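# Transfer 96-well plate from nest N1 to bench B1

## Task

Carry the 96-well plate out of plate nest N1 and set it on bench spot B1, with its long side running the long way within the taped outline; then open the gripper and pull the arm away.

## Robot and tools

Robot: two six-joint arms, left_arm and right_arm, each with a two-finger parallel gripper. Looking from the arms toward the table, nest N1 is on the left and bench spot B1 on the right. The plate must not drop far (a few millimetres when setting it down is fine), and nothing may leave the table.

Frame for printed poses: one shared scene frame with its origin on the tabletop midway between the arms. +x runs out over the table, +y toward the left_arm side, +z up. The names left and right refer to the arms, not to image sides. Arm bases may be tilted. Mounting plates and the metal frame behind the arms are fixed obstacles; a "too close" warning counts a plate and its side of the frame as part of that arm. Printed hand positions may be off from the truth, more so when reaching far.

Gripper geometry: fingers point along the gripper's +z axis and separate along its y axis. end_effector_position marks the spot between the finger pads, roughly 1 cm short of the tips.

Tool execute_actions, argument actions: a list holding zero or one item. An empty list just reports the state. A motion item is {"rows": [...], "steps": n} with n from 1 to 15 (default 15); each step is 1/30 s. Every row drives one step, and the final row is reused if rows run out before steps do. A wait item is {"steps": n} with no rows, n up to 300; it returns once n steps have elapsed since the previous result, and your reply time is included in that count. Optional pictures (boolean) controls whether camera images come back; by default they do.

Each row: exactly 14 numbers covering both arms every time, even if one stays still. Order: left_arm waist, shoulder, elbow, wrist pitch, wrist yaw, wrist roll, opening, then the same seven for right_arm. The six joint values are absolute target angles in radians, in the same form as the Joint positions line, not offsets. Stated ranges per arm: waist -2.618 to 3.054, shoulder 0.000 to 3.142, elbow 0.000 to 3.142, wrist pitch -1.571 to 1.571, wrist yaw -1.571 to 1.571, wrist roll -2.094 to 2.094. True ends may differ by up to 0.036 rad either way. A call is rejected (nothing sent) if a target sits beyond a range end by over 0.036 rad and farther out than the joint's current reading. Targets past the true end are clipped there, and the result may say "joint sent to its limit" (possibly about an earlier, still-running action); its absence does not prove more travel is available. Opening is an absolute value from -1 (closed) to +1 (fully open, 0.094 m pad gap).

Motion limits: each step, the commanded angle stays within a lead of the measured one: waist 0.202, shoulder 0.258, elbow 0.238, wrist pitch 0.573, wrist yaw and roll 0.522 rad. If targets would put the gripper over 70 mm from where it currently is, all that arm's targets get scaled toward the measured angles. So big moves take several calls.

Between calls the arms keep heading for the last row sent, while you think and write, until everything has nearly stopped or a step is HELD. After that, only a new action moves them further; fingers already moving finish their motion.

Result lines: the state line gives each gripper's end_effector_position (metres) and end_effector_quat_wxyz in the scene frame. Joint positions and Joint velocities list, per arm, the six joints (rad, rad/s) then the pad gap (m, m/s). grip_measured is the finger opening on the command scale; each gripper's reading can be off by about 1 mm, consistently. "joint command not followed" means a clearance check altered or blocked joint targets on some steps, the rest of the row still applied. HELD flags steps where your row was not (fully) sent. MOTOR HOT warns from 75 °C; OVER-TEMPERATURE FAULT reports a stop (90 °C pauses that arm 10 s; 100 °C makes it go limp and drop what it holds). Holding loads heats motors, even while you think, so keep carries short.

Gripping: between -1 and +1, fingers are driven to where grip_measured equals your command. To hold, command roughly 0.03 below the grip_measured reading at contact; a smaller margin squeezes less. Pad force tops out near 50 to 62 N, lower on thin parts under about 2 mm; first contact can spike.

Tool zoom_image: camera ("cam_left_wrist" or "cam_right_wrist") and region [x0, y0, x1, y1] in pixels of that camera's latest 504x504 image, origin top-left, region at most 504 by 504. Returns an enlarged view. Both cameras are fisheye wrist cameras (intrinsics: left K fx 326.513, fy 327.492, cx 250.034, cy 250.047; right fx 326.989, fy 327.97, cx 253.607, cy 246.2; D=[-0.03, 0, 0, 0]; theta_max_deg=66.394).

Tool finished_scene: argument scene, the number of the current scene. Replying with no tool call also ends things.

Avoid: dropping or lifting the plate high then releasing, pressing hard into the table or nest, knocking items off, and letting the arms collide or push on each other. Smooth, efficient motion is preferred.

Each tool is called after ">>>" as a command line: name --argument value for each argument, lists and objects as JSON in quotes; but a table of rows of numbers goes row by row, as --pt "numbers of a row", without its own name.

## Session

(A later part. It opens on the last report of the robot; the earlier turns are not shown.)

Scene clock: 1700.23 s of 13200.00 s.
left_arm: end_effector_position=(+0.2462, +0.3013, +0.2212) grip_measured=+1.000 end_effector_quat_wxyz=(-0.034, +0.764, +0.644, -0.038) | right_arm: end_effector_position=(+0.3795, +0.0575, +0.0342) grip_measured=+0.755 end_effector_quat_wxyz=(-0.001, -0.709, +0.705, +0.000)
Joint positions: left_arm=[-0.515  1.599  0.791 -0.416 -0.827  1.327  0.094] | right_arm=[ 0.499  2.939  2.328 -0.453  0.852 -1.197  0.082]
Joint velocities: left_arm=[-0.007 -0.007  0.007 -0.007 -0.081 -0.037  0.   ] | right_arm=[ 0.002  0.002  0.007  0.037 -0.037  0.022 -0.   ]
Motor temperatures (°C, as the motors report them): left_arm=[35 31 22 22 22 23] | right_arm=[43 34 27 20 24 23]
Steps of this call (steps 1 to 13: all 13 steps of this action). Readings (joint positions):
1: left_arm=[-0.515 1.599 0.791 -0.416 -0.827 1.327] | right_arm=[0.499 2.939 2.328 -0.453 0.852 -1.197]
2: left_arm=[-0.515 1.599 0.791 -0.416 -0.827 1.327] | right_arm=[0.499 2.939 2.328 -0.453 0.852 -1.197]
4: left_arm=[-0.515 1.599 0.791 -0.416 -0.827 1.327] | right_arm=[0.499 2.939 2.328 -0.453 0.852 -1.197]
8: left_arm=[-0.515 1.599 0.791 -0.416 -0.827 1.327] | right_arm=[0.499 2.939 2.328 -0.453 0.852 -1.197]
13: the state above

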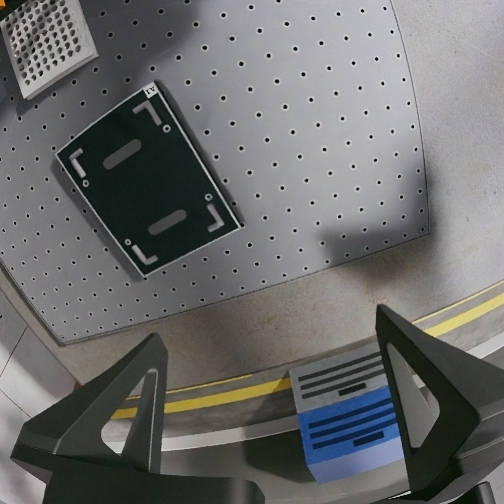

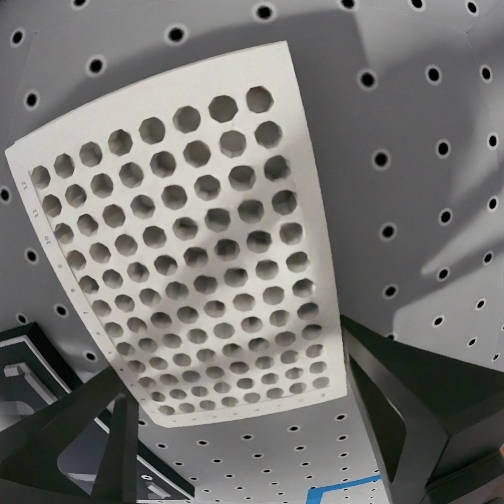

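>>> execute_actions --actions '[{"rows":[[-0.528,1.59,0.79,-0.418,-0.82,1.328,1,0.528,2.9557,2.3549,-0.4653,0.8414,-1.2059,0.7],[-0.528,1.59,0.79,-0.418,-0.82,1.328,1,0.531,2.9557,2.3549,-0.4653,0.8414,-1.2059,0.7],[-0.528,1.59,0.79,-0.418,-0.82,1.328,1,0.534,2.9557,2.3549,-0.4653,0.8414,-1.2059,0.7],[-0.528,1.59,0.79,-0.418,-0.82,1.328,1,0.538,2.9557,2.3549,-0.4653,0.8414,-1.2059,0.7],[-0.528,1.59,0.79,-0.418,-0.82,1.328,1,0.542,2.9557,2.3549,-0.4653,0.8414,-1.2059,0.7],[-0.528,1.59,0.79,-0.418,-0.82,1.328,1,0.546,2.9557,2.3549,-0.4653,0.8414,-1.2059,0.7],[-0.528,1.59,0.79,-0.418,-0.82,1.328,1,0.55,2.953,2.351,-0.4653,0.8414,-1.2059,0.7],[-0.528,1.59,0.79,-0.418,-0.82,1.328,1,0.554,2.95,2.346,-0.463,0.8414,-1.2059,0.7],[-0.528,1.59,0.79,-0.418,-0.82,1.328,1,0.558,2.947,2.341,-0.46,0.8414,-1.2059,0.7],[-0.528,1.59,0.79,-0.418,-0.82,1.328,1,0.561,2.944,2.336,-0.457,0.8414,-1.2059,0.7],[-0.528,1.59,0.79,-0.418,-0.82,1.328,1,0.563,2.941,2.331,-0.454,0.8414,-1.2059,0.7],[-0.528,1.59,0.79,-0.418,-0.82,1.328,1,0.565,2.938,2.327,-0.45,0.8414,-1.2059,0.7],[-0.528,1.59,0.79,-0.418,-0.82,1.328,1,0.566,2.935,2.323,-0.446,0.8414,-1.2059,0.7]],"steps":13}]' --pictures false

>>> execute_actions --actions '[{"rows":[[-0.528,1.59,0.79,-0.418,-0.82,1.328,1,0.565,2.932,2.32,-0.4432,0.8414,-1.206,0.7],[-0.528,1.59,0.79,-0.418,-0.82,1.328,1,0.562,2.929,2.317,-0.4408,0.8414,-1.2064,0.7],[-0.528,1.59,0.79,-0.418,-0.82,1.328,1,0.558,2.9267,2.314,-0.4369,0.8413,-1.207,0.7],[-0.528,1.59,0.79,-0.418,-0.82,1.328,1,0.554,2.9198,2.3112,-0.4316,0.8411,-1.2079,0.7],[-0.528,1.59,0.79,-0.418,-0.82,1.328,1,0.551,2.9088,2.303,-0.4251,0.8408,-1.2091,0.7],[-0.528,1.59,0.79,-0.418,-0.82,1.328,1,0.548,2.8938,2.2898,-0.4173,0.8402,-1.2106,0.7],[-0.528,1.59,0.79,-0.418,-0.82,1.328,1,0.545,2.8752,2.2719,-0.4085,0.8394,-1.2126,0.7],[-0.528,1.59,0.79,-0.418,-0.82,1.328,1,0.5412,2.8534,2.2498,-0.3988,0.8382,-1.215,0.7],[-0.528,1.59,0.79,-0.418,-0.82,1.328,1,0.5365,2.8287,2.2239,-0.3881,0.8365,-1.218,0.7],[-0.528,1.59,0.79,-0.418,-0.82,1.328,1,0.5309,2.8016,2.1947,-0.3768,0.8343,-1.2215,0.7],[-0.528,1.59,0.79,-0.418,-0.82,1.328,1,0.5245,2.7722,2.1626,-0.3648,0.8316,-1.2257,0.7],[-0.528,1.59,0.79,-0.418,-0.82,1.328,1,0.5171,2.7411,2.1281,-0.3523,0.8281,-1.2306,0.7],[-0.528,1.59,0.79,-0.418,-0.82,1.328,1,0.5089,2.7086,2.0917,-0.3393,0.824,-1.2362,0.7],[-0.528,1.59,0.79,-0.418,-0.82,1.328,1,0.4999,2.675,2.0539,-0.3261,0.819,-1.2426,0.7],[-0.528,1.59,0.79,-0.418,-0.82,1.328,1,0.4898,2.6407,2.0152,-0.3126,0.8132,-1.2497,0.7]],"steps":15}]' --pictures false

>>> execute_actions --actions '[{"rows":[[-0.528,1.59,0.79,-0.418,-0.82,1.328,1,0.4788,2.6061,1.9758,-0.2991,0.8066,-1.2577,0.7],[-0.528,1.59,0.79,-0.418,-0.82,1.328,1,0.4669,2.5714,1.9364,-0.2854,0.799,-1.2665,0.7],[-0.528,1.59,0.79,-0.418,-0.82,1.328,1,0.454,2.5369,1.8973,-0.2719,0.7906,-1.2762,0.7],[-0.528,1.59,0.79,-0.418,-0.82,1.328,1,0.4403,2.5029,1.8588,-0.2584,0.7813,-1.2866,0.7],[-0.528,1.59,0.79,-0.418,-0.82,1.328,1,0.4257,2.4696,1.8212,-0.2452,0.771,-1.2979,0.7],[-0.528,1.59,0.79,-0.418,-0.82,1.328,1,0.4102,2.4373,1.785,-0.2323,0.76,-1.3099,0.7],[-0.528,1.59,0.79,-0.418,-0.82,1.328,1,0.394,2.4062,1.7503,-0.2196,0.7481,-1.3226,0.7],[-0.528,1.59,0.79,-0.418,-0.82,1.328,1,0.377,2.3765,1.7174,-0.2074,0.7354,-1.336,0.7],[-0.528,1.59,0.79,-0.418,-0.82,1.328,1,0.3593,2.3482,1.6865,-0.1956,0.7221,-1.3499,0.7],[-0.528,1.59,0.79,-0.418,-0.82,1.328,1,0.341,2.3215,1.6576,-0.1842,0.7082,-1.3643,0.7],[-0.528,1.59,0.79,-0.418,-0.82,1.328,1,0.3222,2.2965,1.6311,-0.1734,0.6938,-1.379,0.7],[-0.528,1.59,0.79,-0.418,-0.82,1.328,1,0.303,2.2733,1.6068,-0.1632,0.679,-1.3941,0.7],[-0.528,1.59,0.79,-0.418,-0.82,1.328,1,0.2834,2.2518,1.585,-0.1535,0.664,-1.4093,0.7],[-0.528,1.59,0.79,-0.418,-0.82,1.328,1,0.2637,2.2322,1.5655,-0.1444,0.6489,-1.4245,0.7],[-0.528,1.59,0.79,-0.418,-0.82,1.328,1,0.244,2.2144,1.5483,-0.1359,0.6339,-1.4395,0.7]],"steps":15}]' --pictures false

>>> execute_actions --actions '[{"rows":[[-0.528,1.59,0.79,-0.418,-0.82,1.328,1,0.2242,2.1984,1.5334,-0.1281,0.619,-1.4543,0.7],[-0.528,1.59,0.79,-0.418,-0.82,1.328,1,0.2048,2.1841,1.5206,-0.1209,0.6045,-1.4687,0.7],[-0.528,1.59,0.79,-0.418,-0.82,1.328,1,0.1856,2.1714,1.51,-0.1143,0.5906,-1.4824,0.7],[-0.528,1.59,0.79,-0.418,-0.82,1.328,1,0.167,2.1604,1.5012,-0.1084,0.5774,-1.4954,0.7],[-0.528,1.59,0.79,-0.418,-0.82,1.328,1,0.1492,2.1508,1.4942,-0.1031,0.5652,-1.5075,0.7],[-0.528,1.59,0.79,-0.418,-0.82,1.328,1,0.1323,2.1426,1.4887,-0.0986,0.554,-1.5185,0.7],[-0.528,1.59,0.79,-0.418,-0.82,1.328,1,0.1162,2.1358,1.4846,-0.0946,0.5441,-1.5282,0.7],[-0.528,1.59,0.79,-0.418,-0.82,1.328,1,0.1016,2.13,1.4816,-0.0914,0.5356,-1.5364,0.7],[-0.528,1.59,0.79,-0.418,-0.82,1.328,1,0.0884,2.1254,1.4795,-0.0889,0.5288,-1.5431,0.7],[-0.528,1.59,0.79,-0.418,-0.82,1.328,1,0.0767,2.1217,1.4782,-0.087,0.5237,-1.548,0.7],[-0.528,1.59,0.79,-0.418,-0.82,1.328,1,0.0667,2.119,1.4775,-0.0859,0.5206,-1.5511,0.7],[-0.528,1.59,0.79,-0.418,-0.82,1.328,1,0.0588,2.117,1.4771,-0.0855,0.5195,-1.5521,0.7],[-0.528,1.59,0.79,-0.418,-0.82,1.328,1,0.0528,2.1159,1.4769,-0.0855,0.5195,-1.5521,0.7],[-0.528,1.59,0.79,-0.418,-0.82,1.328,1,0.0493,2.1155,1.4769,-0.0855,0.5195,-1.5521,0.7],[-0.528,1.59,0.79,-0.418,-0.82,1.328,1,0.048,2.1155,1.4769,-0.0855,0.5195,-1.5521,0.7]],"steps":15}]' --pictures false

>>> execute_actions --actions '[{"steps":14}]'

Scene clock: 1820.67 s of 13200.00 s.
left_arm: end_effector_position=(+0.2462, +0.3013, +0.2212) grip_measured=+1.000 end_effector_quat_wxyz=(-0.034, +0.764, +0.644, -0.038) | right_arm: end_effector_position=(+0.3773, +0.0732, +0.0487) grip_measured=+0.755 end_effector_quat_wxyz=(-0.013, +0.716, -0.698, -0.004)
Joint positions: left_arm=[-0.515  1.599  0.791 -0.416 -0.827  1.327  0.094] | right_arm=[ 0.533  2.939  2.328 -0.453  0.852 -1.197  0.082]
Joint velocities: left_arm=[-0.002 -0.017 -0.012  0.007 -0.007  0.007  0.   ] | right_arm=[ 0.115 -0.002 -0.002 -0.051  0.007  0.022 -0.001]
Motor temperatures (°C, as the motors report them): left_arm=[34 31 22 22 22 23] | right_arm=[46 34 27 20 24 23]
Steps of this call (steps 1 to 15: the robot went on to your last target; steps 16 to 90: nothing new was sent; then 117.00 s passed at rest; steps 91 to 103: all 13 steps of this action). Readings (joint positions):
91: left_arm=[-0.515 1.599 0.791 -0.416 -0.827 1.327] | right_arm=[0.499 2.939 2.328 -0.453 0.852 -1.197]
92: left_arm=[-0.515 1.599 0.791 -0.416 -0.827 1.327] | right_arm=[0.499 2.939 2.328 -0.453 0.852 -1.197]
94: left_arm=[-0.515 1.599 0.791 -0.416 -0.827 1.327] | right_arm=[0.500 2.939 2.328 -0.453 0.852 -1.197]
98: left_arm=[-0.515 1.599 0.791 -0.416 -0.827 1.327] | right_arm=[0.510 2.939 2.328 -0.453 0.852 -1.197]
103: the state above

Scene clock: 1821.17 s of 13200.00 s.
left_arm: end_effector_position=(+0.2462, +0.3013, +0.2212) grip_measured=+1.000 end_effector_quat_wxyz=(-0.034, +0.764, +0.644, -0.038) | right_arm: end_effector_position=(+0.4009, +0.0368, +0.0699) grip_measured=+0.755 end_effector_quat_wxyz=(-0.019, +0.710, -0.704, -0.005)
Joint positions: left_arm=[-0.515  1.599  0.791 -0.416 -0.827  1.327  0.094] | right_arm=[ 0.51   2.735  2.087 -0.378  0.834 -1.223  0.082]
Joint velocities: left_arm=[-0.012  0.012  0.002 -0.007  0.081 -0.037  0.   ] | right_arm=[-0.247 -1.038 -1.018  0.286 -0.154 -0.154 -0.   ]
Motor temperatures (°C, as the motors report them): left_arm=[34 31 22 22 22 23] | right_arm=[46 34 27 20 24 23]
Steps of this call (steps 1 to 15: all 15 steps of this action). Readings (joint positions):
1: left_arm=[-0.515 1.599 0.791 -0.416 -0.827 1.327] | right_arm=[0.537 2.939 2.328 -0.453 0.852 -1.197]
2: left_arm=[-0.515 1.599 0.791 -0.416 -0.827 1.327] | right_arm=[0.540 2.939 2.328 -0.453 0.852 -1.198]
4: left_arm=[-0.515 1.599 0.791 -0.416 -0.827 1.327] | right_arm=[0.542 2.939 2.328 -0.451 0.851 -1.198]
8: left_arm=[-0.515 1.599 0.791 -0.416 -0.827 1.327] | right_arm=[0.539 2.918 2.294 -0.435 0.850 -1.202]
15: the state above

Scene clock: 1821.67 s of 13200.00 s.
left_arm: end_effector_position=(+0.2462, +0.3013, +0.2212) grip_measured=+1.000 end_effector_quat_wxyz=(-0.034, +0.764, +0.644, -0.038) | right_arm: end_effector_position=(+0.4497, -0.1297, +0.0707) grip_measured=+0.755 end_effector_quat_wxyz=(+0.015, -0.668, +0.744, -0.001)
Joint positions: left_arm=[-0.515  1.599  0.791 -0.416 -0.827  1.327  0.094] | right_arm=[ 0.271  2.262  1.605 -0.182  0.706 -1.373  0.082]
Joint velocities: left_arm=[-0.022 -0.017  0.017  0.007 -0.007  0.051  0.   ] | right_arm=[-0.569 -0.51  -0.593  0.212 -0.374 -0.344 -0.   ]
Motor temperatures (°C, as the motors report them): left_arm=[34 31 22 22 22 23] | right_arm=[46 34 27 20 24 23]
Steps of this call (steps 1 to 15: all 15 steps of this action). Readings (joint positions):
1: left_arm=[-0.515 1.599 0.791 -0.416 -0.827 1.327] | right_arm=[0.501 2.698 2.051 -0.366 0.830 -1.228]
2: left_arm=[-0.515 1.599 0.791 -0.416 -0.827 1.327] | right_arm=[0.490 2.661 2.014 -0.353 0.825 -1.234]
4: left_arm=[-0.515 1.599 0.791 -0.416 -0.827 1.327] | right_arm=[0.465 2.583 1.941 -0.323 0.815 -1.247]
8: left_arm=[-0.515 1.599 0.791 -0.416 -0.827 1.327] | right_arm=[0.402 2.439 1.800 -0.263 0.786 -1.284]
15: the state above

Scene clock: 1822.17 s of 13200.00 s.
left_arm: end_effector_position=(+0.2462, +0.3013, +0.2212) grip_measured=+1.000 end_effector_quat_wxyz=(-0.034, +0.764, +0.644, -0.038) | right_arm: end_effector_position=(+0.4557, -0.2350, +0.0361) grip_measured=+0.755 end_effector_quat_wxyz=(+0.008, -0.654, +0.756, -0.001)
Joint positions: left_arm=[-0.515  1.599  0.791 -0.416 -0.827  1.327  0.094] | right_arm=[ 0.043  2.136  1.502 -0.099  0.554 -1.529  0.082]
Joint velocities: left_arm=[-0.002 -0.027  0.012  0.022 -0.037 -0.007  0.   ] | right_arm=[-0.149 -0.017 -0.022  0.125 -0.081 -0.125  0.   ]
Motor temperatures (°C, as the motors report them): left_arm=[34 31 22 22 22 23] | right_arm=[46 34 27 20 24 23]
Steps of this call (steps 1 to 15: all 15 steps of this action). Readings (joint positions):
1: left_arm=[-0.515 1.599 0.791 -0.416 -0.827 1.327] | right_arm=[0.251 2.245 1.585 -0.174 0.692 -1.387]
2: left_arm=[-0.515 1.599 0.791 -0.416 -0.827 1.327] | right_arm=[0.232 2.229 1.568 -0.166 0.679 -1.401]
4: left_arm=[-0.515 1.599 0.791 -0.416 -0.827 1.327] | right_arm=[0.193 2.203 1.541 -0.151 0.651 -1.429]
8: left_arm=[-0.515 1.599 0.791 -0.416 -0.827 1.327] | right_arm=[0.121 2.165 1.510 -0.127 0.600 -1.480]
15: the state above

Scene clock: 1822.63 s of 13200.00 s.
left_arm: end_effector_position=(+0.2462, +0.3013, +0.2212) grip_measured=+1.000 end_effector_quat_wxyz=(-0.034, +0.764, +0.644, -0.038) | right_arm: end_effector_position=(+0.4569, -0.2346, +0.0353) grip_measured=+0.755 end_effector_quat_wxyz=(+0.015, -0.657, +0.754, +0.003)
Joint positions: left_arm=[-0.515  1.599  0.791 -0.416 -0.827  1.327  0.094] | right_arm=[ 0.038  2.135  1.502 -0.094  0.535 -1.543  0.082]
Joint velocities: left_arm=[-0.007 -0.002  0.012  0.007  0.037  0.007  0.   ] | right_arm=[ 0.007 -0.002  0.012  0.081 -0.037  0.007  0.001]
Motor temperatures (°C, as the motors report them): left_arm=[34 31 22 22 22 23] | right_arm=[46 35 27 20 24 23]
Steps of this call (steps 1 to 14: the robot went on to your last target). Readings (joint positions):
1: left_arm=[-0.515 1.599 0.791 -0.416 -0.827 1.327] | right_arm=[0.040 2.136 1.502 -0.097 0.551 -1.532]
2: left_arm=[-0.515 1.599 0.791 -0.416 -0.827 1.327] | right_arm=[0.038 2.135 1.502 -0.095 0.549 -1.534]
4: left_arm=[-0.515 1.599 0.791 -0.416 -0.827 1.327] | right_arm=[0.038 2.135 1.502 -0.095 0.544 -1.537]
8: left_arm=[-0.515 1.599 0.791 -0.416 -0.827 1.327] | right_arm=[0.038 2.135 1.502 -0.094 0.538 -1.541]
14: the state above

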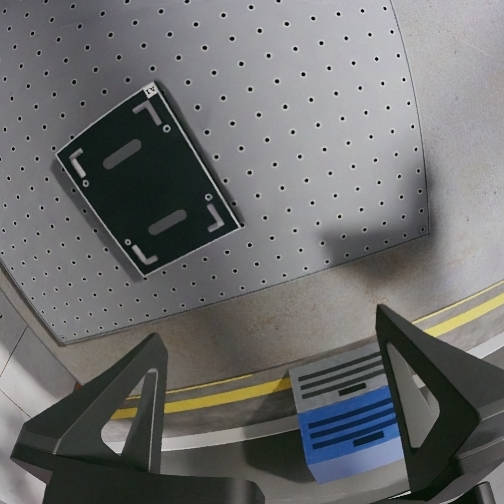

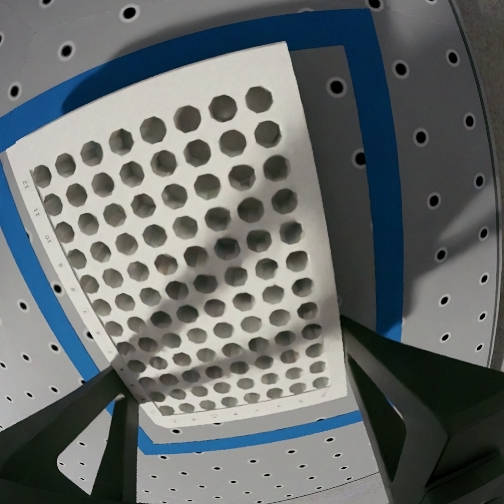

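>>> zoom_image --camera "cam_right_wrist" --region '[310, 30, 500, 350]'

>>> zoom_image --camera "cam_right_wrist" --region '[0, 0, 200, 170]'

>>> zoom_image --camera "cam_right_wrist" --region '[0, 240, 170, 470]'

Region (310, 30, 500, 350) of cam_right_wrist's 504x504 image, scaled by 1.575, with more detail than that image has; it fills the left 299 columns of this view, and the rest is white.

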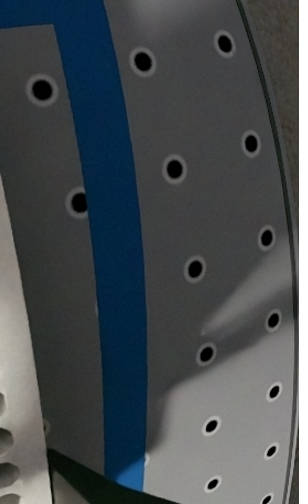

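Region (0, 0, 200, 170) of cam_right_wrist's 504x504 image, scaled by 2.520, with more detail than that image has; it fills the top 428 rows of this view, and the rest is white.

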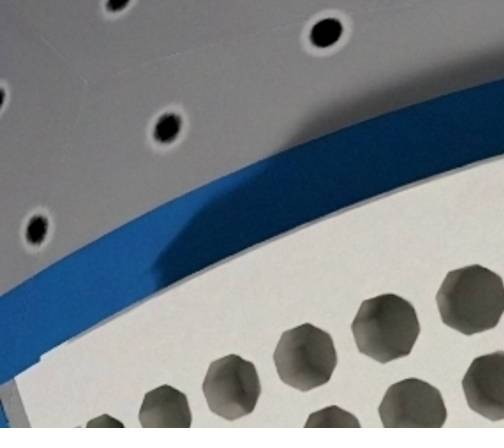

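Region (0, 240, 170, 470) of cam_right_wrist's 504x504 image, scaled by 2.191, with more detail than that image has; it fills the left 373 columns of this view, and the rest is white.

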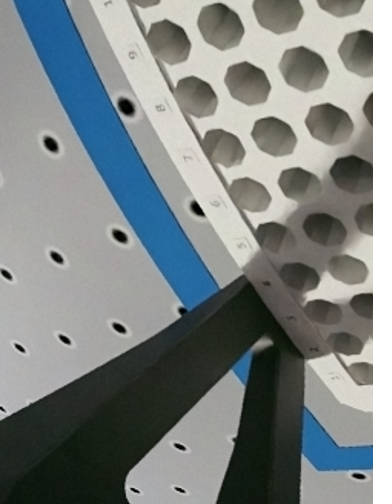

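>>> execute_actions --actions '[]'

Scene clock: 1889.97 s of 13200.00 s.
left_arm: end_effector_position=(+0.2462, +0.3013, +0.2212) grip_measured=+1.000 end_effector_quat_wxyz=(-0.034, +0.764, +0.644, -0.038) | right_arm: end_effector_position=(+0.4569, -0.2344, +0.0353) grip_measured=+0.755 end_effector_quat_wxyz=(+0.015, -0.657, +0.753, +0.003)
Joint positions: left_arm=[-0.515  1.599  0.791 -0.416 -0.827  1.327  0.094] | right_arm=[ 0.038  2.135  1.502 -0.094  0.534 -1.543  0.082]
Joint velocities: left_arm=[-0.002 -0.022  0.002  0.037 -0.022 -0.007  0.   ] | right_arm=[ 0.007 -0.002 -0.012 -0.037  0.022 -0.037 -0.001]
Motor temperatures (°C, as the motors report them): left_arm=[33 30 22 22 22 23] | right_arm=[39 40 26 20 24 23]
Steps of this call (steps 1 to 30: the robot went on to your last target; steps 31 to 90: nothing new was sent; then 64.33 s passed at rest). Readings (joint positions):
1: left_arm=[-0.515 1.599 0.791 -0.416 -0.827 1.327] | right_arm=[0.038 2.135 1.502 -0.094 0.535 -1.543]
2: left_arm=[-0.515 1.599 0.791 -0.416 -0.827 1.327] | right_arm=[0.038 2.135 1.502 -0.094 0.535 -1.543]
4: left_arm=[-0.515 1.599 0.791 -0.416 -0.827 1.327] | right_arm=[0.038 2.135 1.502 -0.094 0.535 -1.543]
8: left_arm=[-0.515 1.599 0.791 -0.416 -0.827 1.327] | right_arm=[0.038 2.135 1.502 -0.094 0.535 -1.543]
90: the state above
All arms were judged still, so your last target was given up. Only a new action makes them travel on or press farther. Fingers that are still opening or closing keep moving.

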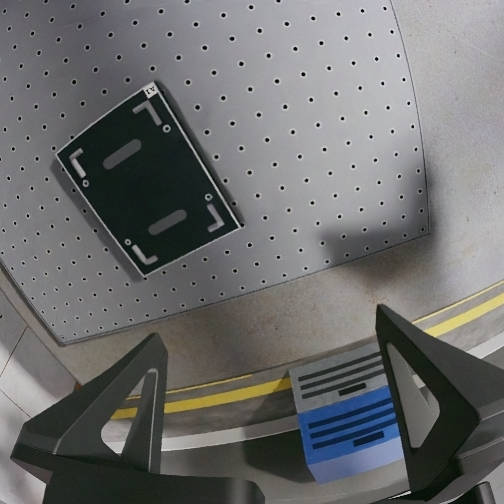

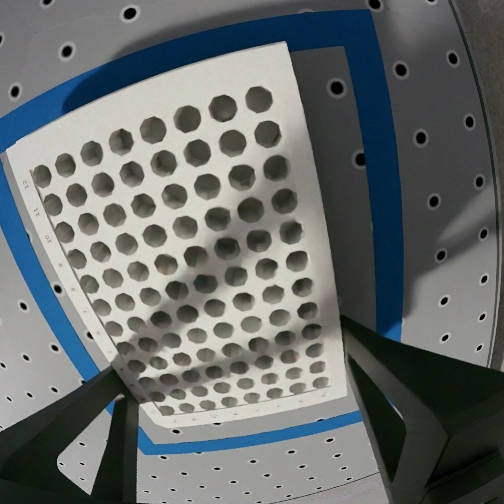

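>>> execute_actions --actions '[{"rows": [[-0.528,1.59,0.79,-0.418,-0.82,1.328,1,0.044,2.1155,1.4769,-0.0855,0.5195,-1.5521,0.7],[-0.528,1.59,0.79,-0.418,-0.82,1.328,1,0.041,2.1155,1.4769,-0.0855,0.5195,-1.5521,0.7],[-0.528,1.59,0.79,-0.418,-0.82,1.328,1,0.038,2.1155,1.4769,-0.0855,0.5195,-1.5521,0.7],[-0.528,1.59,0.79,-0.418,-0.82,1.328,1,0.0355,2.1155,1.4769,-0.0855,0.5195,-1.5521,0.7],[-0.528,1.59,0.79,-0.418,-0.82,1.328,1,0.033,2.1155,1.4769,-0.0855,0.5195,-1.5521,0.7],[-0.528,1.59,0.79,-0.418,-0.82,1.328,1,0.0305,2.1155,1.4769,-0.0855,0.5195,-1.5521,0.7],[-0.528,1.59,0.79,-0.418,-0.82,1.328,1,0.028,2.1155,1.4769,-0.0855,0.5195,-1.5521,0.7],[-0.528,1.59,0.79,-0.418,-0.82,1.328,1,0.0257,2.1155,1.4769,-0.0855,0.5195,-1.5521,0.7],[-0.528,1.59,0.79,-0.418,-0.82,1.328,1,0.0235,2.1155,1.4769,-0.0855,0.5195,-1.5521,0.7],[-0.528,1.59,0.79,-0.418,-0.82,1.328,1,0.0215,2.1155,1.4769,-0.0855,0.5195,-1.5521,0.7],[-0.528,1.59,0.79,-0.418,-0.82,1.328,1,0.0197,2.1155,1.4769,-0.0855,0.5195,-1.5521,0.7],[-0.528,1.59,0.79,-0.418,-0.82,1.328,1,0.018,2.1155,1.4769,-0.0855,0.5195,-1.5521,0.7],[-0.528,1.59,0.79,-0.418,-0.82,1.328,1,0.0165,2.1155,1.4769,-0.0855,0.5195,-1.5521,0.7],[-0.528,1.59,0.79,-0.418,-0.82,1.328,1,0.0152,2.1155,1.4769,-0.0855,0.5195,-1.5521,0.7],[-0.528,1.59,0.79,-0.418,-0.82,1.328,1,0.014,2.1155,1.4769,-0.0855,0.5195,-1.5521,0.7]], "steps": 15}]' --pictures false

>>> execute_actions --actions '[{"steps": 12}]'

Scene clock: 1918.03 s of 13200.00 s.
left_arm: end_effector_position=(+0.2462, +0.3013, +0.2212) grip_measured=+1.000 end_effector_quat_wxyz=(-0.034, +0.764, +0.644, -0.038) | right_arm: end_effector_position=(+0.4545, -0.2452, +0.0301) grip_measured=+0.755 end_effector_quat_wxyz=(+0.007, -0.653, +0.757, +0.001)
Joint positions: left_arm=[-0.515  1.599  0.791 -0.416 -0.827  1.327  0.094] | right_arm=[ 0.016  2.135  1.502 -0.094  0.533 -1.543  0.082]
Joint velocities: left_arm=[ 0.012  0.002 -0.002  0.037  0.037 -0.066  0.   ] | right_arm=[-0.066  0.002 -0.027  0.022 -0.051  0.022  0.   ]
Motor temperatures (°C, as the motors report them): left_arm=[33 30 22 22 22 23] | right_arm=[39 40 26 20 24 23]
Steps of this call (steps 1 to 90: nothing new was sent; then 24.57 s passed at rest; steps 91 to 105: all 15 steps of this action). Readings (joint positions):
91: left_arm=[-0.515 1.599 0.791 -0.416 -0.827 1.327] | right_arm=[0.038 2.135 1.502 -0.094 0.534 -1.543]
92: left_arm=[-0.515 1.599 0.791 -0.416 -0.827 1.327] | right_arm=[0.038 2.135 1.502 -0.094 0.534 -1.543]
94: left_arm=[-0.515 1.599 0.791 -0.416 -0.827 1.327] | right_arm=[0.038 2.135 1.502 -0.094 0.534 -1.543]
98: left_arm=[-0.515 1.599 0.791 -0.416 -0.827 1.327] | right_arm=[0.035 2.135 1.502 -0.094 0.534 -1.543]
105: the state above

Scene clock: 1918.43 s of 13200.00 s.
left_arm: end_effector_position=(+0.2462, +0.3013, +0.2212) grip_measured=+1.000 end_effector_quat_wxyz=(-0.034, +0.764, +0.644, -0.038) | right_arm: end_effector_position=(+0.4540, -0.2469, +0.0293) grip_measured=+0.755 end_effector_quat_wxyz=(+0.006, -0.652, +0.758, +0.000)
Joint positions: left_arm=[-0.515  1.599  0.791 -0.416 -0.827  1.327  0.094] | right_arm=[ 0.013  2.135  1.502 -0.094  0.533 -1.543  0.082]
Joint velocities: left_arm=[-0.012 -0.002 -0.007  0.007 -0.022  0.007  0.   ] | right_arm=[-0.007  0.002  0.002  0.007 -0.037 -0.022  0.   ]
Motor temperatures (°C, as the motors report them): left_arm=[33 30 22 22 22 23] | right_arm=[39 40 26 20 24 23]
Steps of this call (steps 1 to 12: the robot went on to your last target). Readings (joint positions):
1: left_arm=[-0.515 1.599 0.791 -0.416 -0.827 1.327] | right_arm=[0.015 2.135 1.502 -0.094 0.533 -1.543]
2: left_arm=[-0.515 1.599 0.791 -0.416 -0.827 1.327] | right_arm=[0.014 2.135 1.502 -0.094 0.533 -1.543]
4: left_arm=[-0.515 1.599 0.791 -0.416 -0.827 1.327] | right_arm=[0.013 2.135 1.502 -0.094 0.533 -1.543]
8: left_arm=[-0.515 1.599 0.791 -0.416 -0.827 1.327] | right_arm=[0.013 2.135 1.502 -0.094 0.533 -1.543]
12: the state above

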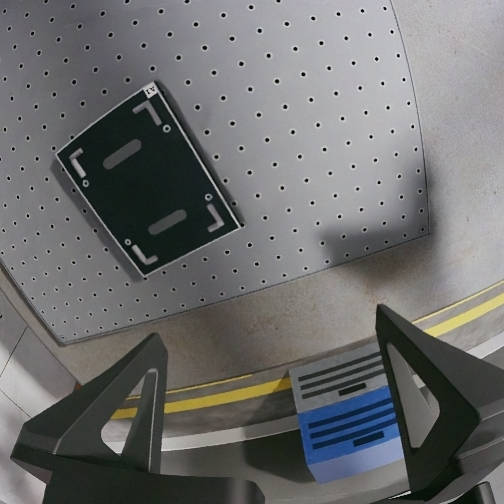

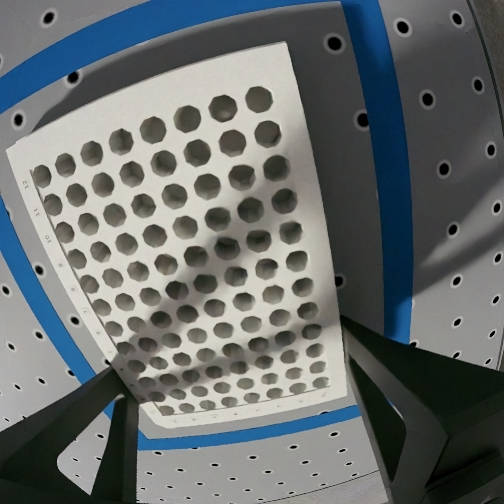

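>>> execute_actions --actions '[{"rows": [[-0.528,1.59,0.79,-0.418,-0.82,1.328,1,0.012,2.1155,1.4769,-0.0855,0.5195,-1.5521,0.7],[-0.528,1.59,0.79,-0.418,-0.82,1.328,1,0.010,2.1155,1.4769,-0.0855,0.5195,-1.5521,0.7],[-0.528,1.59,0.79,-0.418,-0.82,1.328,1,0.008,2.1155,1.4769,-0.0855,0.5195,-1.5521,0.7],[-0.528,1.59,0.79,-0.418,-0.82,1.328,1,0.0065,2.1155,1.4769,-0.0855,0.5195,-1.5521,0.7],[-0.528,1.59,0.79,-0.418,-0.82,1.328,1,0.0052,2.1155,1.4769,-0.0855,0.5195,-1.5521,0.7],[-0.528,1.59,0.79,-0.418,-0.82,1.328,1,0.0042,2.1155,1.4769,-0.0855,0.5195,-1.5521,0.7],[-0.528,1.59,0.79,-0.418,-0.82,1.328,1,0.004,2.1155,1.4769,-0.0855,0.5195,-1.5521,0.7],[-0.528,1.59,0.79,-0.418,-0.82,1.328,1,0.004,2.1155,1.4769,-0.0855,0.5195,-1.5521,0.7],[-0.528,1.59,0.79,-0.418,-0.82,1.328,1,0.004,2.1155,1.4769,-0.0855,0.5195,-1.5521,0.7],[-0.528,1.59,0.79,-0.418,-0.82,1.328,1,0.004,2.1155,1.4769,-0.0855,0.5195,-1.5521,0.7],[-0.528,1.59,0.79,-0.418,-0.82,1.328,1,0.004,2.1155,1.4769,-0.0855,0.5195,-1.5521,0.7],[-0.528,1.59,0.79,-0.418,-0.82,1.328,1,0.004,2.1155,1.4769,-0.0855,0.5195,-1.5521,0.7],[-0.528,1.59,0.79,-0.418,-0.82,1.328,1,0.004,2.1155,1.4769,-0.0855,0.5195,-1.5521,0.715],[-0.528,1.59,0.79,-0.418,-0.82,1.328,1,0.004,2.1155,1.4769,-0.0855,0.5195,-1.5521,0.73],[-0.528,1.59,0.79,-0.418,-0.82,1.328,1,0.004,2.1155,1.4769,-0.0855,0.5195,-1.5521,0.745]], "steps": 15}]' --pictures false

>>> execute_actions --actions '[{"rows": [[-0.528,1.59,0.79,-0.418,-0.82,1.328,1,0.004,2.1155,1.4769,-0.0855,0.5195,-1.5521,0.755],[-0.528,1.59,0.79,-0.418,-0.82,1.328,1,0.004,2.1155,1.4769,-0.0855,0.5195,-1.5521,0.765],[-0.528,1.59,0.79,-0.418,-0.82,1.328,1,0.004,2.1155,1.4769,-0.0855,0.5195,-1.5521,0.78],[-0.528,1.59,0.79,-0.418,-0.82,1.328,1,0.005,2.1155,1.4769,-0.0855,0.5195,-1.5521,0.81],[-0.528,1.59,0.79,-0.418,-0.82,1.328,1,0.007,2.1155,1.4769,-0.0855,0.5195,-1.5521,0.85],[-0.528,1.59,0.79,-0.418,-0.82,1.328,1,0.009,2.1155,1.4769,-0.0855,0.5195,-1.5521,0.9],[-0.528,1.59,0.79,-0.418,-0.82,1.328,1,0.011,2.1155,1.4769,-0.0855,0.5195,-1.5521,0.95],[-0.528,1.59,0.79,-0.418,-0.82,1.328,1,0.013,2.1155,1.4769,-0.0855,0.5195,-1.5521,1],[-0.528,1.59,0.79,-0.418,-0.82,1.328,1,0.016,2.1155,1.4769,-0.0855,0.5195,-1.5521,1],[-0.528,1.59,0.79,-0.418,-0.82,1.328,1,0.020,2.1155,1.4769,-0.0855,0.5195,-1.5521,1],[-0.528,1.59,0.79,-0.418,-0.82,1.328,1,0.025,2.1155,1.4769,-0.0855,0.5195,-1.5521,1],[-0.528,1.59,0.79,-0.418,-0.82,1.328,1,0.031,2.1155,1.4769,-0.0855,0.5195,-1.5521,1],[-0.528,1.59,0.79,-0.418,-0.82,1.328,1,0.038,2.1155,1.4769,-0.0855,0.5195,-1.5521,1],[-0.528,1.59,0.79,-0.418,-0.82,1.328,1,0.045,2.1155,1.4769,-0.0855,0.5195,-1.5521,1],[-0.528,1.59,0.79,-0.418,-0.82,1.328,1,0.053,2.1155,1.4769,-0.0855,0.5195,-1.5521,1]], "steps": 15}]' --pictures false

>>> execute_actions --actions '[{"rows": [[-0.528,1.59,0.79,-0.418,-0.82,1.328,1,0.061,2.1155,1.4769,-0.0855,0.5195,-1.5521,1],[-0.528,1.59,0.79,-0.418,-0.82,1.328,1,0.069,2.1155,1.4769,-0.0855,0.5195,-1.5521,1],[-0.528,1.59,0.79,-0.418,-0.82,1.328,1,0.076,2.1148,1.4762,-0.0855,0.5195,-1.5521,1],[-0.528,1.59,0.79,-0.418,-0.82,1.328,1,0.083,2.1125,1.474,-0.0855,0.5195,-1.5521,1],[-0.528,1.59,0.79,-0.418,-0.82,1.328,1,0.089,2.108,1.470,-0.0855,0.5195,-1.5521,1],[-0.528,1.59,0.79,-0.418,-0.82,1.328,1,0.094,2.101,1.463,-0.0855,0.5195,-1.5521,1],[-0.528,1.59,0.79,-0.418,-0.82,1.328,1,0.098,2.091,1.454,-0.0855,0.5195,-1.5521,1],[-0.528,1.59,0.79,-0.418,-0.82,1.328,1,0.101,2.078,1.442,-0.0855,0.5195,-1.5521,1],[-0.528,1.59,0.79,-0.418,-0.82,1.328,1,0.103,2.062,1.427,-0.0855,0.5195,-1.5521,1],[-0.528,1.59,0.79,-0.418,-0.82,1.328,1,0.104,2.043,1.410,-0.0855,0.5195,-1.5521,1],[-0.528,1.59,0.79,-0.418,-0.82,1.328,1,0.104,2.021,1.390,-0.0855,0.5195,-1.5521,1],[-0.528,1.59,0.79,-0.418,-0.82,1.328,1,0.104,1.996,1.368,-0.0855,0.5195,-1.5521,1],[-0.528,1.59,0.79,-0.418,-0.82,1.328,1,0.104,1.969,1.344,-0.0855,0.5195,-1.5521,1],[-0.528,1.59,0.79,-0.418,-0.82,1.328,1,0.104,1.940,1.318,-0.0855,0.5195,-1.5521,1],[-0.528,1.59,0.79,-0.418,-0.82,1.328,1,0.104,1.909,1.290,-0.0855,0.5195,-1.5521,1]], "steps": 15}]' --pictures false

>>> execute_actions --actions '[{"rows": [[-0.528,1.59,0.79,-0.418,-0.82,1.328,1,0.104,1.876,1.260,-0.0855,0.5195,-1.5521,1],[-0.528,1.59,0.79,-0.418,-0.82,1.328,1,0.104,1.842,1.229,-0.0855,0.5195,-1.5521,1],[-0.528,1.59,0.79,-0.418,-0.82,1.328,1,0.104,1.808,1.198,-0.0855,0.5195,-1.5521,1],[-0.528,1.59,0.79,-0.418,-0.82,1.328,1,0.104,1.774,1.167,-0.0855,0.5195,-1.5521,1],[-0.528,1.59,0.79,-0.418,-0.82,1.328,1,0.104,1.740,1.136,-0.0855,0.5195,-1.5521,1],[-0.528,1.59,0.79,-0.418,-0.82,1.328,1,0.104,1.707,1.106,-0.0855,0.5195,-1.5521,1],[-0.528,1.59,0.79,-0.418,-0.82,1.328,1,0.104,1.675,1.077,-0.0855,0.5195,-1.5521,1],[-0.528,1.59,0.79,-0.418,-0.82,1.328,1,0.104,1.645,1.050,-0.0855,0.5195,-1.5521,1],[-0.528,1.59,0.79,-0.418,-0.82,1.328,1,0.104,1.617,1.025,-0.0855,0.5195,-1.5521,1],[-0.528,1.59,0.79,-0.418,-0.82,1.328,1,0.104,1.591,1.002,-0.0855,0.5195,-1.5521,1],[-0.528,1.59,0.79,-0.418,-0.82,1.328,1,0.104,1.568,0.981,-0.0855,0.5195,-1.5521,1],[-0.528,1.59,0.79,-0.418,-0.82,1.328,1,0.104,1.548,0.963,-0.0855,0.5195,-1.5521,1],[-0.528,1.59,0.79,-0.418,-0.82,1.328,1,0.104,1.531,0.948,-0.0855,0.5195,-1.5521,1],[-0.528,1.59,0.79,-0.418,-0.82,1.328,1,0.104,1.517,0.935,-0.0855,0.5195,-1.5521,1],[-0.528,1.59,0.79,-0.418,-0.82,1.328,1,0.104,1.506,0.925,-0.0855,0.5195,-1.5521,1]], "steps": 15}]' --pictures false

>>> execute_actions --actions '[{"rows": [[-0.528,1.59,0.79,-0.418,-0.82,1.328,1,0.104,1.498,0.918,-0.0855,0.5195,-1.5521,1],[-0.528,1.59,0.79,-0.418,-0.82,1.328,1,0.104,1.493,0.913,-0.0855,0.5195,-1.5521,1],[-0.528,1.59,0.79,-0.418,-0.82,1.328,1,0.104,1.490,0.910,-0.0855,0.5195,-1.5521,1]], "steps": 10}]'

Scene clock: 2031.00 s of 13200.00 s.
left_arm: end_effector_position=(+0.2462, +0.3013, +0.2212) grip_measured=+1.000 end_effector_quat_wxyz=(-0.034, +0.764, +0.644, -0.038) | right_arm: end_effector_position=(+0.4535, -0.2489, +0.0283) grip_measured=+0.757 end_effector_quat_wxyz=(+0.004, -0.651, +0.759, +0.000)
Joint positions: left_arm=[-0.515  1.599  0.791 -0.416 -0.827  1.327  0.094] | right_arm=[ 0.008  2.135  1.502 -0.094  0.532 -1.544  0.083]
Joint velocities: left_arm=[ 0.007 -0.017 -0.027  0.139 -0.081 -0.007  0.   ] | right_arm=[-0.017 -0.037  0.017 -0.022 -0.051 -0.022  0.002]
Motor temperatures (°C, as the motors report them): left_arm=[32 30 22 22 22 23] | right_arm=[37 43 25 20 24 23]
Steps of this call (steps 1 to 15: the robot went on to your last target; steps 16 to 90: nothing new was sent; then 109.07 s passed at rest; steps 91 to 105: all 15 steps of this action). Readings (joint positions):
91: left_arm=[-0.515 1.599 0.791 -0.416 -0.827 1.327] | right_arm=[0.013 2.135 1.502 -0.094 0.533 -1.543]
92: left_arm=[-0.515 1.599 0.791 -0.416 -0.827 1.327] | right_arm=[0.013 2.135 1.502 -0.094 0.533 -1.543]
94: left_arm=[-0.515 1.599 0.791 -0.416 -0.827 1.327] | right_arm=[0.013 2.135 1.502 -0.094 0.533 -1.543]
98: left_arm=[-0.515 1.599 0.791 -0.416 -0.827 1.327] | right_arm=[0.009 2.135 1.502 -0.094 0.533 -1.543]
105: the state above

Scene clock: 2031.50 s of 13200.00 s.
left_arm: end_effector_position=(+0.2462, +0.3013, +0.2212) grip_measured=+1.000 end_effector_quat_wxyz=(-0.034, +0.764, +0.644, -0.038) | right_arm: end_effector_position=(+0.4543, -0.2463, +0.0295) grip_measured=+1.000 end_effector_quat_wxyz=(+0.007, -0.652, +0.758, +0.001)
Joint positions: left_arm=[-0.515  1.599  0.791 -0.416 -0.827  1.327  0.094] | right_arm=[ 0.014  2.135  1.502 -0.094  0.532 -1.544  0.094]
Joint velocities: left_arm=[ 0.022 -0.017 -0.012  0.037 -0.066  0.022  0.   ] | right_arm=[ 0.085 -0.012 -0.007 -0.022 -0.037 -0.037  0.   ]
Motor temperatures (°C, as the motors report them): left_arm=[32 30 22 22 22 23] | right_arm=[37 43 25 20 24 23]
Steps of this call (steps 1 to 15: all 15 steps of this action). Readings (joint positions):
1: left_arm=[-0.515 1.599 0.791 -0.416 -0.827 1.327] | right_arm=[0.008 2.135 1.502 -0.094 0.532 -1.544]
2: left_arm=[-0.515 1.599 0.791 -0.416 -0.827 1.327] | right_arm=[0.008 2.135 1.502 -0.094 0.532 -1.544]
4: left_arm=[-0.515 1.599 0.791 -0.416 -0.827 1.327] | right_arm=[0.008 2.135 1.502 -0.094 0.532 -1.544]
8: left_arm=[-0.515 1.599 0.791 -0.416 -0.827 1.327] | right_arm=[0.008 2.135 1.502 -0.094 0.532 -1.544]
15: the state above

Scene clock: 2032.00 s of 13200.00 s.
left_arm: end_effector_position=(+0.2462, +0.3013, +0.2212) grip_measured=+1.000 end_effector_quat_wxyz=(-0.034, +0.764, +0.644, -0.038) | right_arm: end_effector_position=(+0.4488, -0.2260, +0.0790) grip_measured=+1.000 end_effector_quat_wxyz=(+0.038, -0.669, +0.742, +0.012)
Joint positions: left_arm=[-0.515  1.599  0.791 -0.416 -0.827  1.327  0.094] | right_arm=[ 0.092  1.99   1.349 -0.088  0.528 -1.545  0.094]
Joint velocities: left_arm=[-0.017 -0.007 -0.022  0.037 -0.125  0.007  0.   ] | right_arm=[-0.022 -0.838 -0.72  -0.007  0.022 -0.022  0.   ]
Motor temperatures (°C, as the motors report them): left_arm=[32 30 22 22 22 23] | right_arm=[37 43 25 20 24 23]
Steps of this call (steps 1 to 15: all 15 steps of this action). Readings (joint positions):
1: left_arm=[-0.515 1.599 0.791 -0.416 -0.827 1.327] | right_arm=[0.019 2.135 1.502 -0.094 0.532 -1.544]
2: left_arm=[-0.515 1.599 0.791 -0.416 -0.827 1.327] | right_arm=[0.026 2.135 1.502 -0.094 0.532 -1.544]
4: left_arm=[-0.515 1.599 0.791 -0.416 -0.827 1.327] | right_arm=[0.043 2.135 1.502 -0.094 0.532 -1.544]
8: left_arm=[-0.515 1.599 0.791 -0.416 -0.827 1.327] | right_arm=[0.078 2.122 1.482 -0.090 0.530 -1.544]
15: the state above

Scene clock: 2032.50 s of 13200.00 s.
left_arm: end_effector_position=(+0.2462, +0.3013, +0.2212) grip_measured=+1.000 end_effector_quat_wxyz=(-0.034, +0.764, +0.644, -0.038) | right_arm: end_effector_position=(+0.4132, -0.2837, +0.1661) grip_measured=+1.000 end_effector_quat_wxyz=(+0.059, -0.654, +0.754, -0.009)
Joint positions: left_arm=[-0.515  1.599  0.791 -0.416 -0.827  1.327  0.094] | right_arm=[ 0.092  1.544  0.968 -0.08   0.527 -1.545  0.094]
Joint velocities: left_arm=[ 0.007  0.012 -0.012 -0.037 -0.022 -0.007  0.   ] | right_arm=[ 0.012 -0.374 -0.413 -0.051 -0.007 -0.022  0.   ]
Motor temperatures (°C, as the motors report them): left_arm=[32 30 22 22 22 23] | right_arm=[37 43 25 20 24 23]
Steps of this call (steps 1 to 15: all 15 steps of this action). Readings (joint positions):
1: left_arm=[-0.515 1.599 0.791 -0.416 -0.827 1.327] | right_arm=[0.092 1.958 1.323 -0.087 0.527 -1.545]
2: left_arm=[-0.515 1.599 0.791 -0.416 -0.827 1.327] | right_arm=[0.092 1.925 1.296 -0.087 0.527 -1.545]
4: left_arm=[-0.515 1.599 0.791 -0.416 -0.827 1.327] | right_arm=[0.092 1.853 1.238 -0.085 0.527 -1.545]
8: left_arm=[-0.515 1.599 0.791 -0.416 -0.827 1.327] | right_arm=[0.092 1.710 1.121 -0.081 0.527 -1.545]
15: the state above

Scene clock: 2032.83 s of 13200.00 s.
left_arm: end_effector_position=(+0.2462, +0.3013, +0.2212) grip_measured=+1.000 end_effector_quat_wxyz=(-0.034, +0.764, +0.644, -0.038) | right_arm: end_effector_position=(+0.4054, -0.2863, +0.1705) grip_measured=+1.000 end_effector_quat_wxyz=(+0.058, -0.655, +0.753, -0.008)
Joint positions: left_arm=[-0.515  1.599  0.791 -0.416 -0.827  1.327  0.094] | right_arm=[ 0.092  1.512  0.932 -0.08   0.527 -1.545  0.094]
Joint velocities: left_arm=[-0.002 -0.007  0.012 -0.066 -0.022  0.007  0.   ] | right_arm=[-0.007 -0.007 -0.017  0.022 -0.037 -0.037  0.   ]
Motor temperatures (°C, as the motors report them): left_arm=[32 30 22 22 22 23] | right_arm=[37 43 25 20 24 23]
Steps of this call (steps 1 to 10: all 10 steps of this action). Readings (joint positions):
1: left_arm=[-0.515 1.599 0.791 -0.416 -0.827 1.327] | right_arm=[0.092 1.532 0.955 -0.080 0.527 -1.545]
2: left_arm=[-0.515 1.599 0.791 -0.416 -0.827 1.327] | right_arm=[0.092 1.523 0.946 -0.080 0.527 -1.545]
4: left_arm=[-0.515 1.599 0.791 -0.416 -0.827 1.327] | right_arm=[0.092 1.513 0.935 -0.080 0.527 -1.545]
8: left_arm=[-0.515 1.599 0.791 -0.416 -0.827 1.327] | right_arm=[0.092 1.512 0.932 -0.080 0.527 -1.545]
10: the state above

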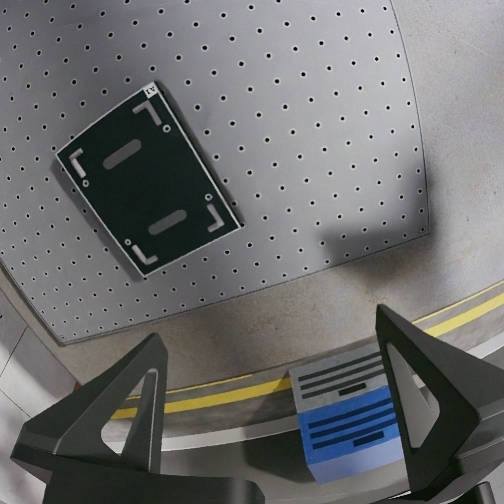

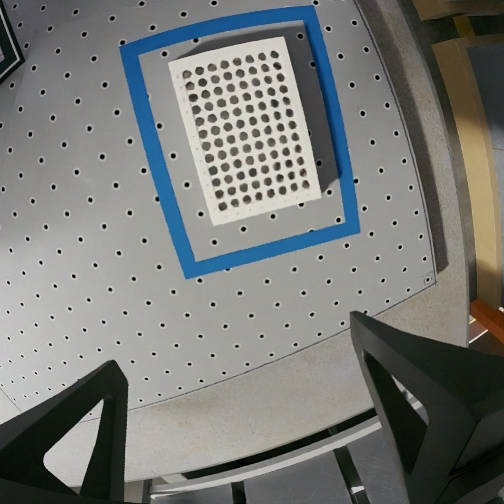

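The plate is resting lengthwise inside the taped outline, and both arms are clear.

>>> finished_scene --scene 1

The scene is finished: the task was done.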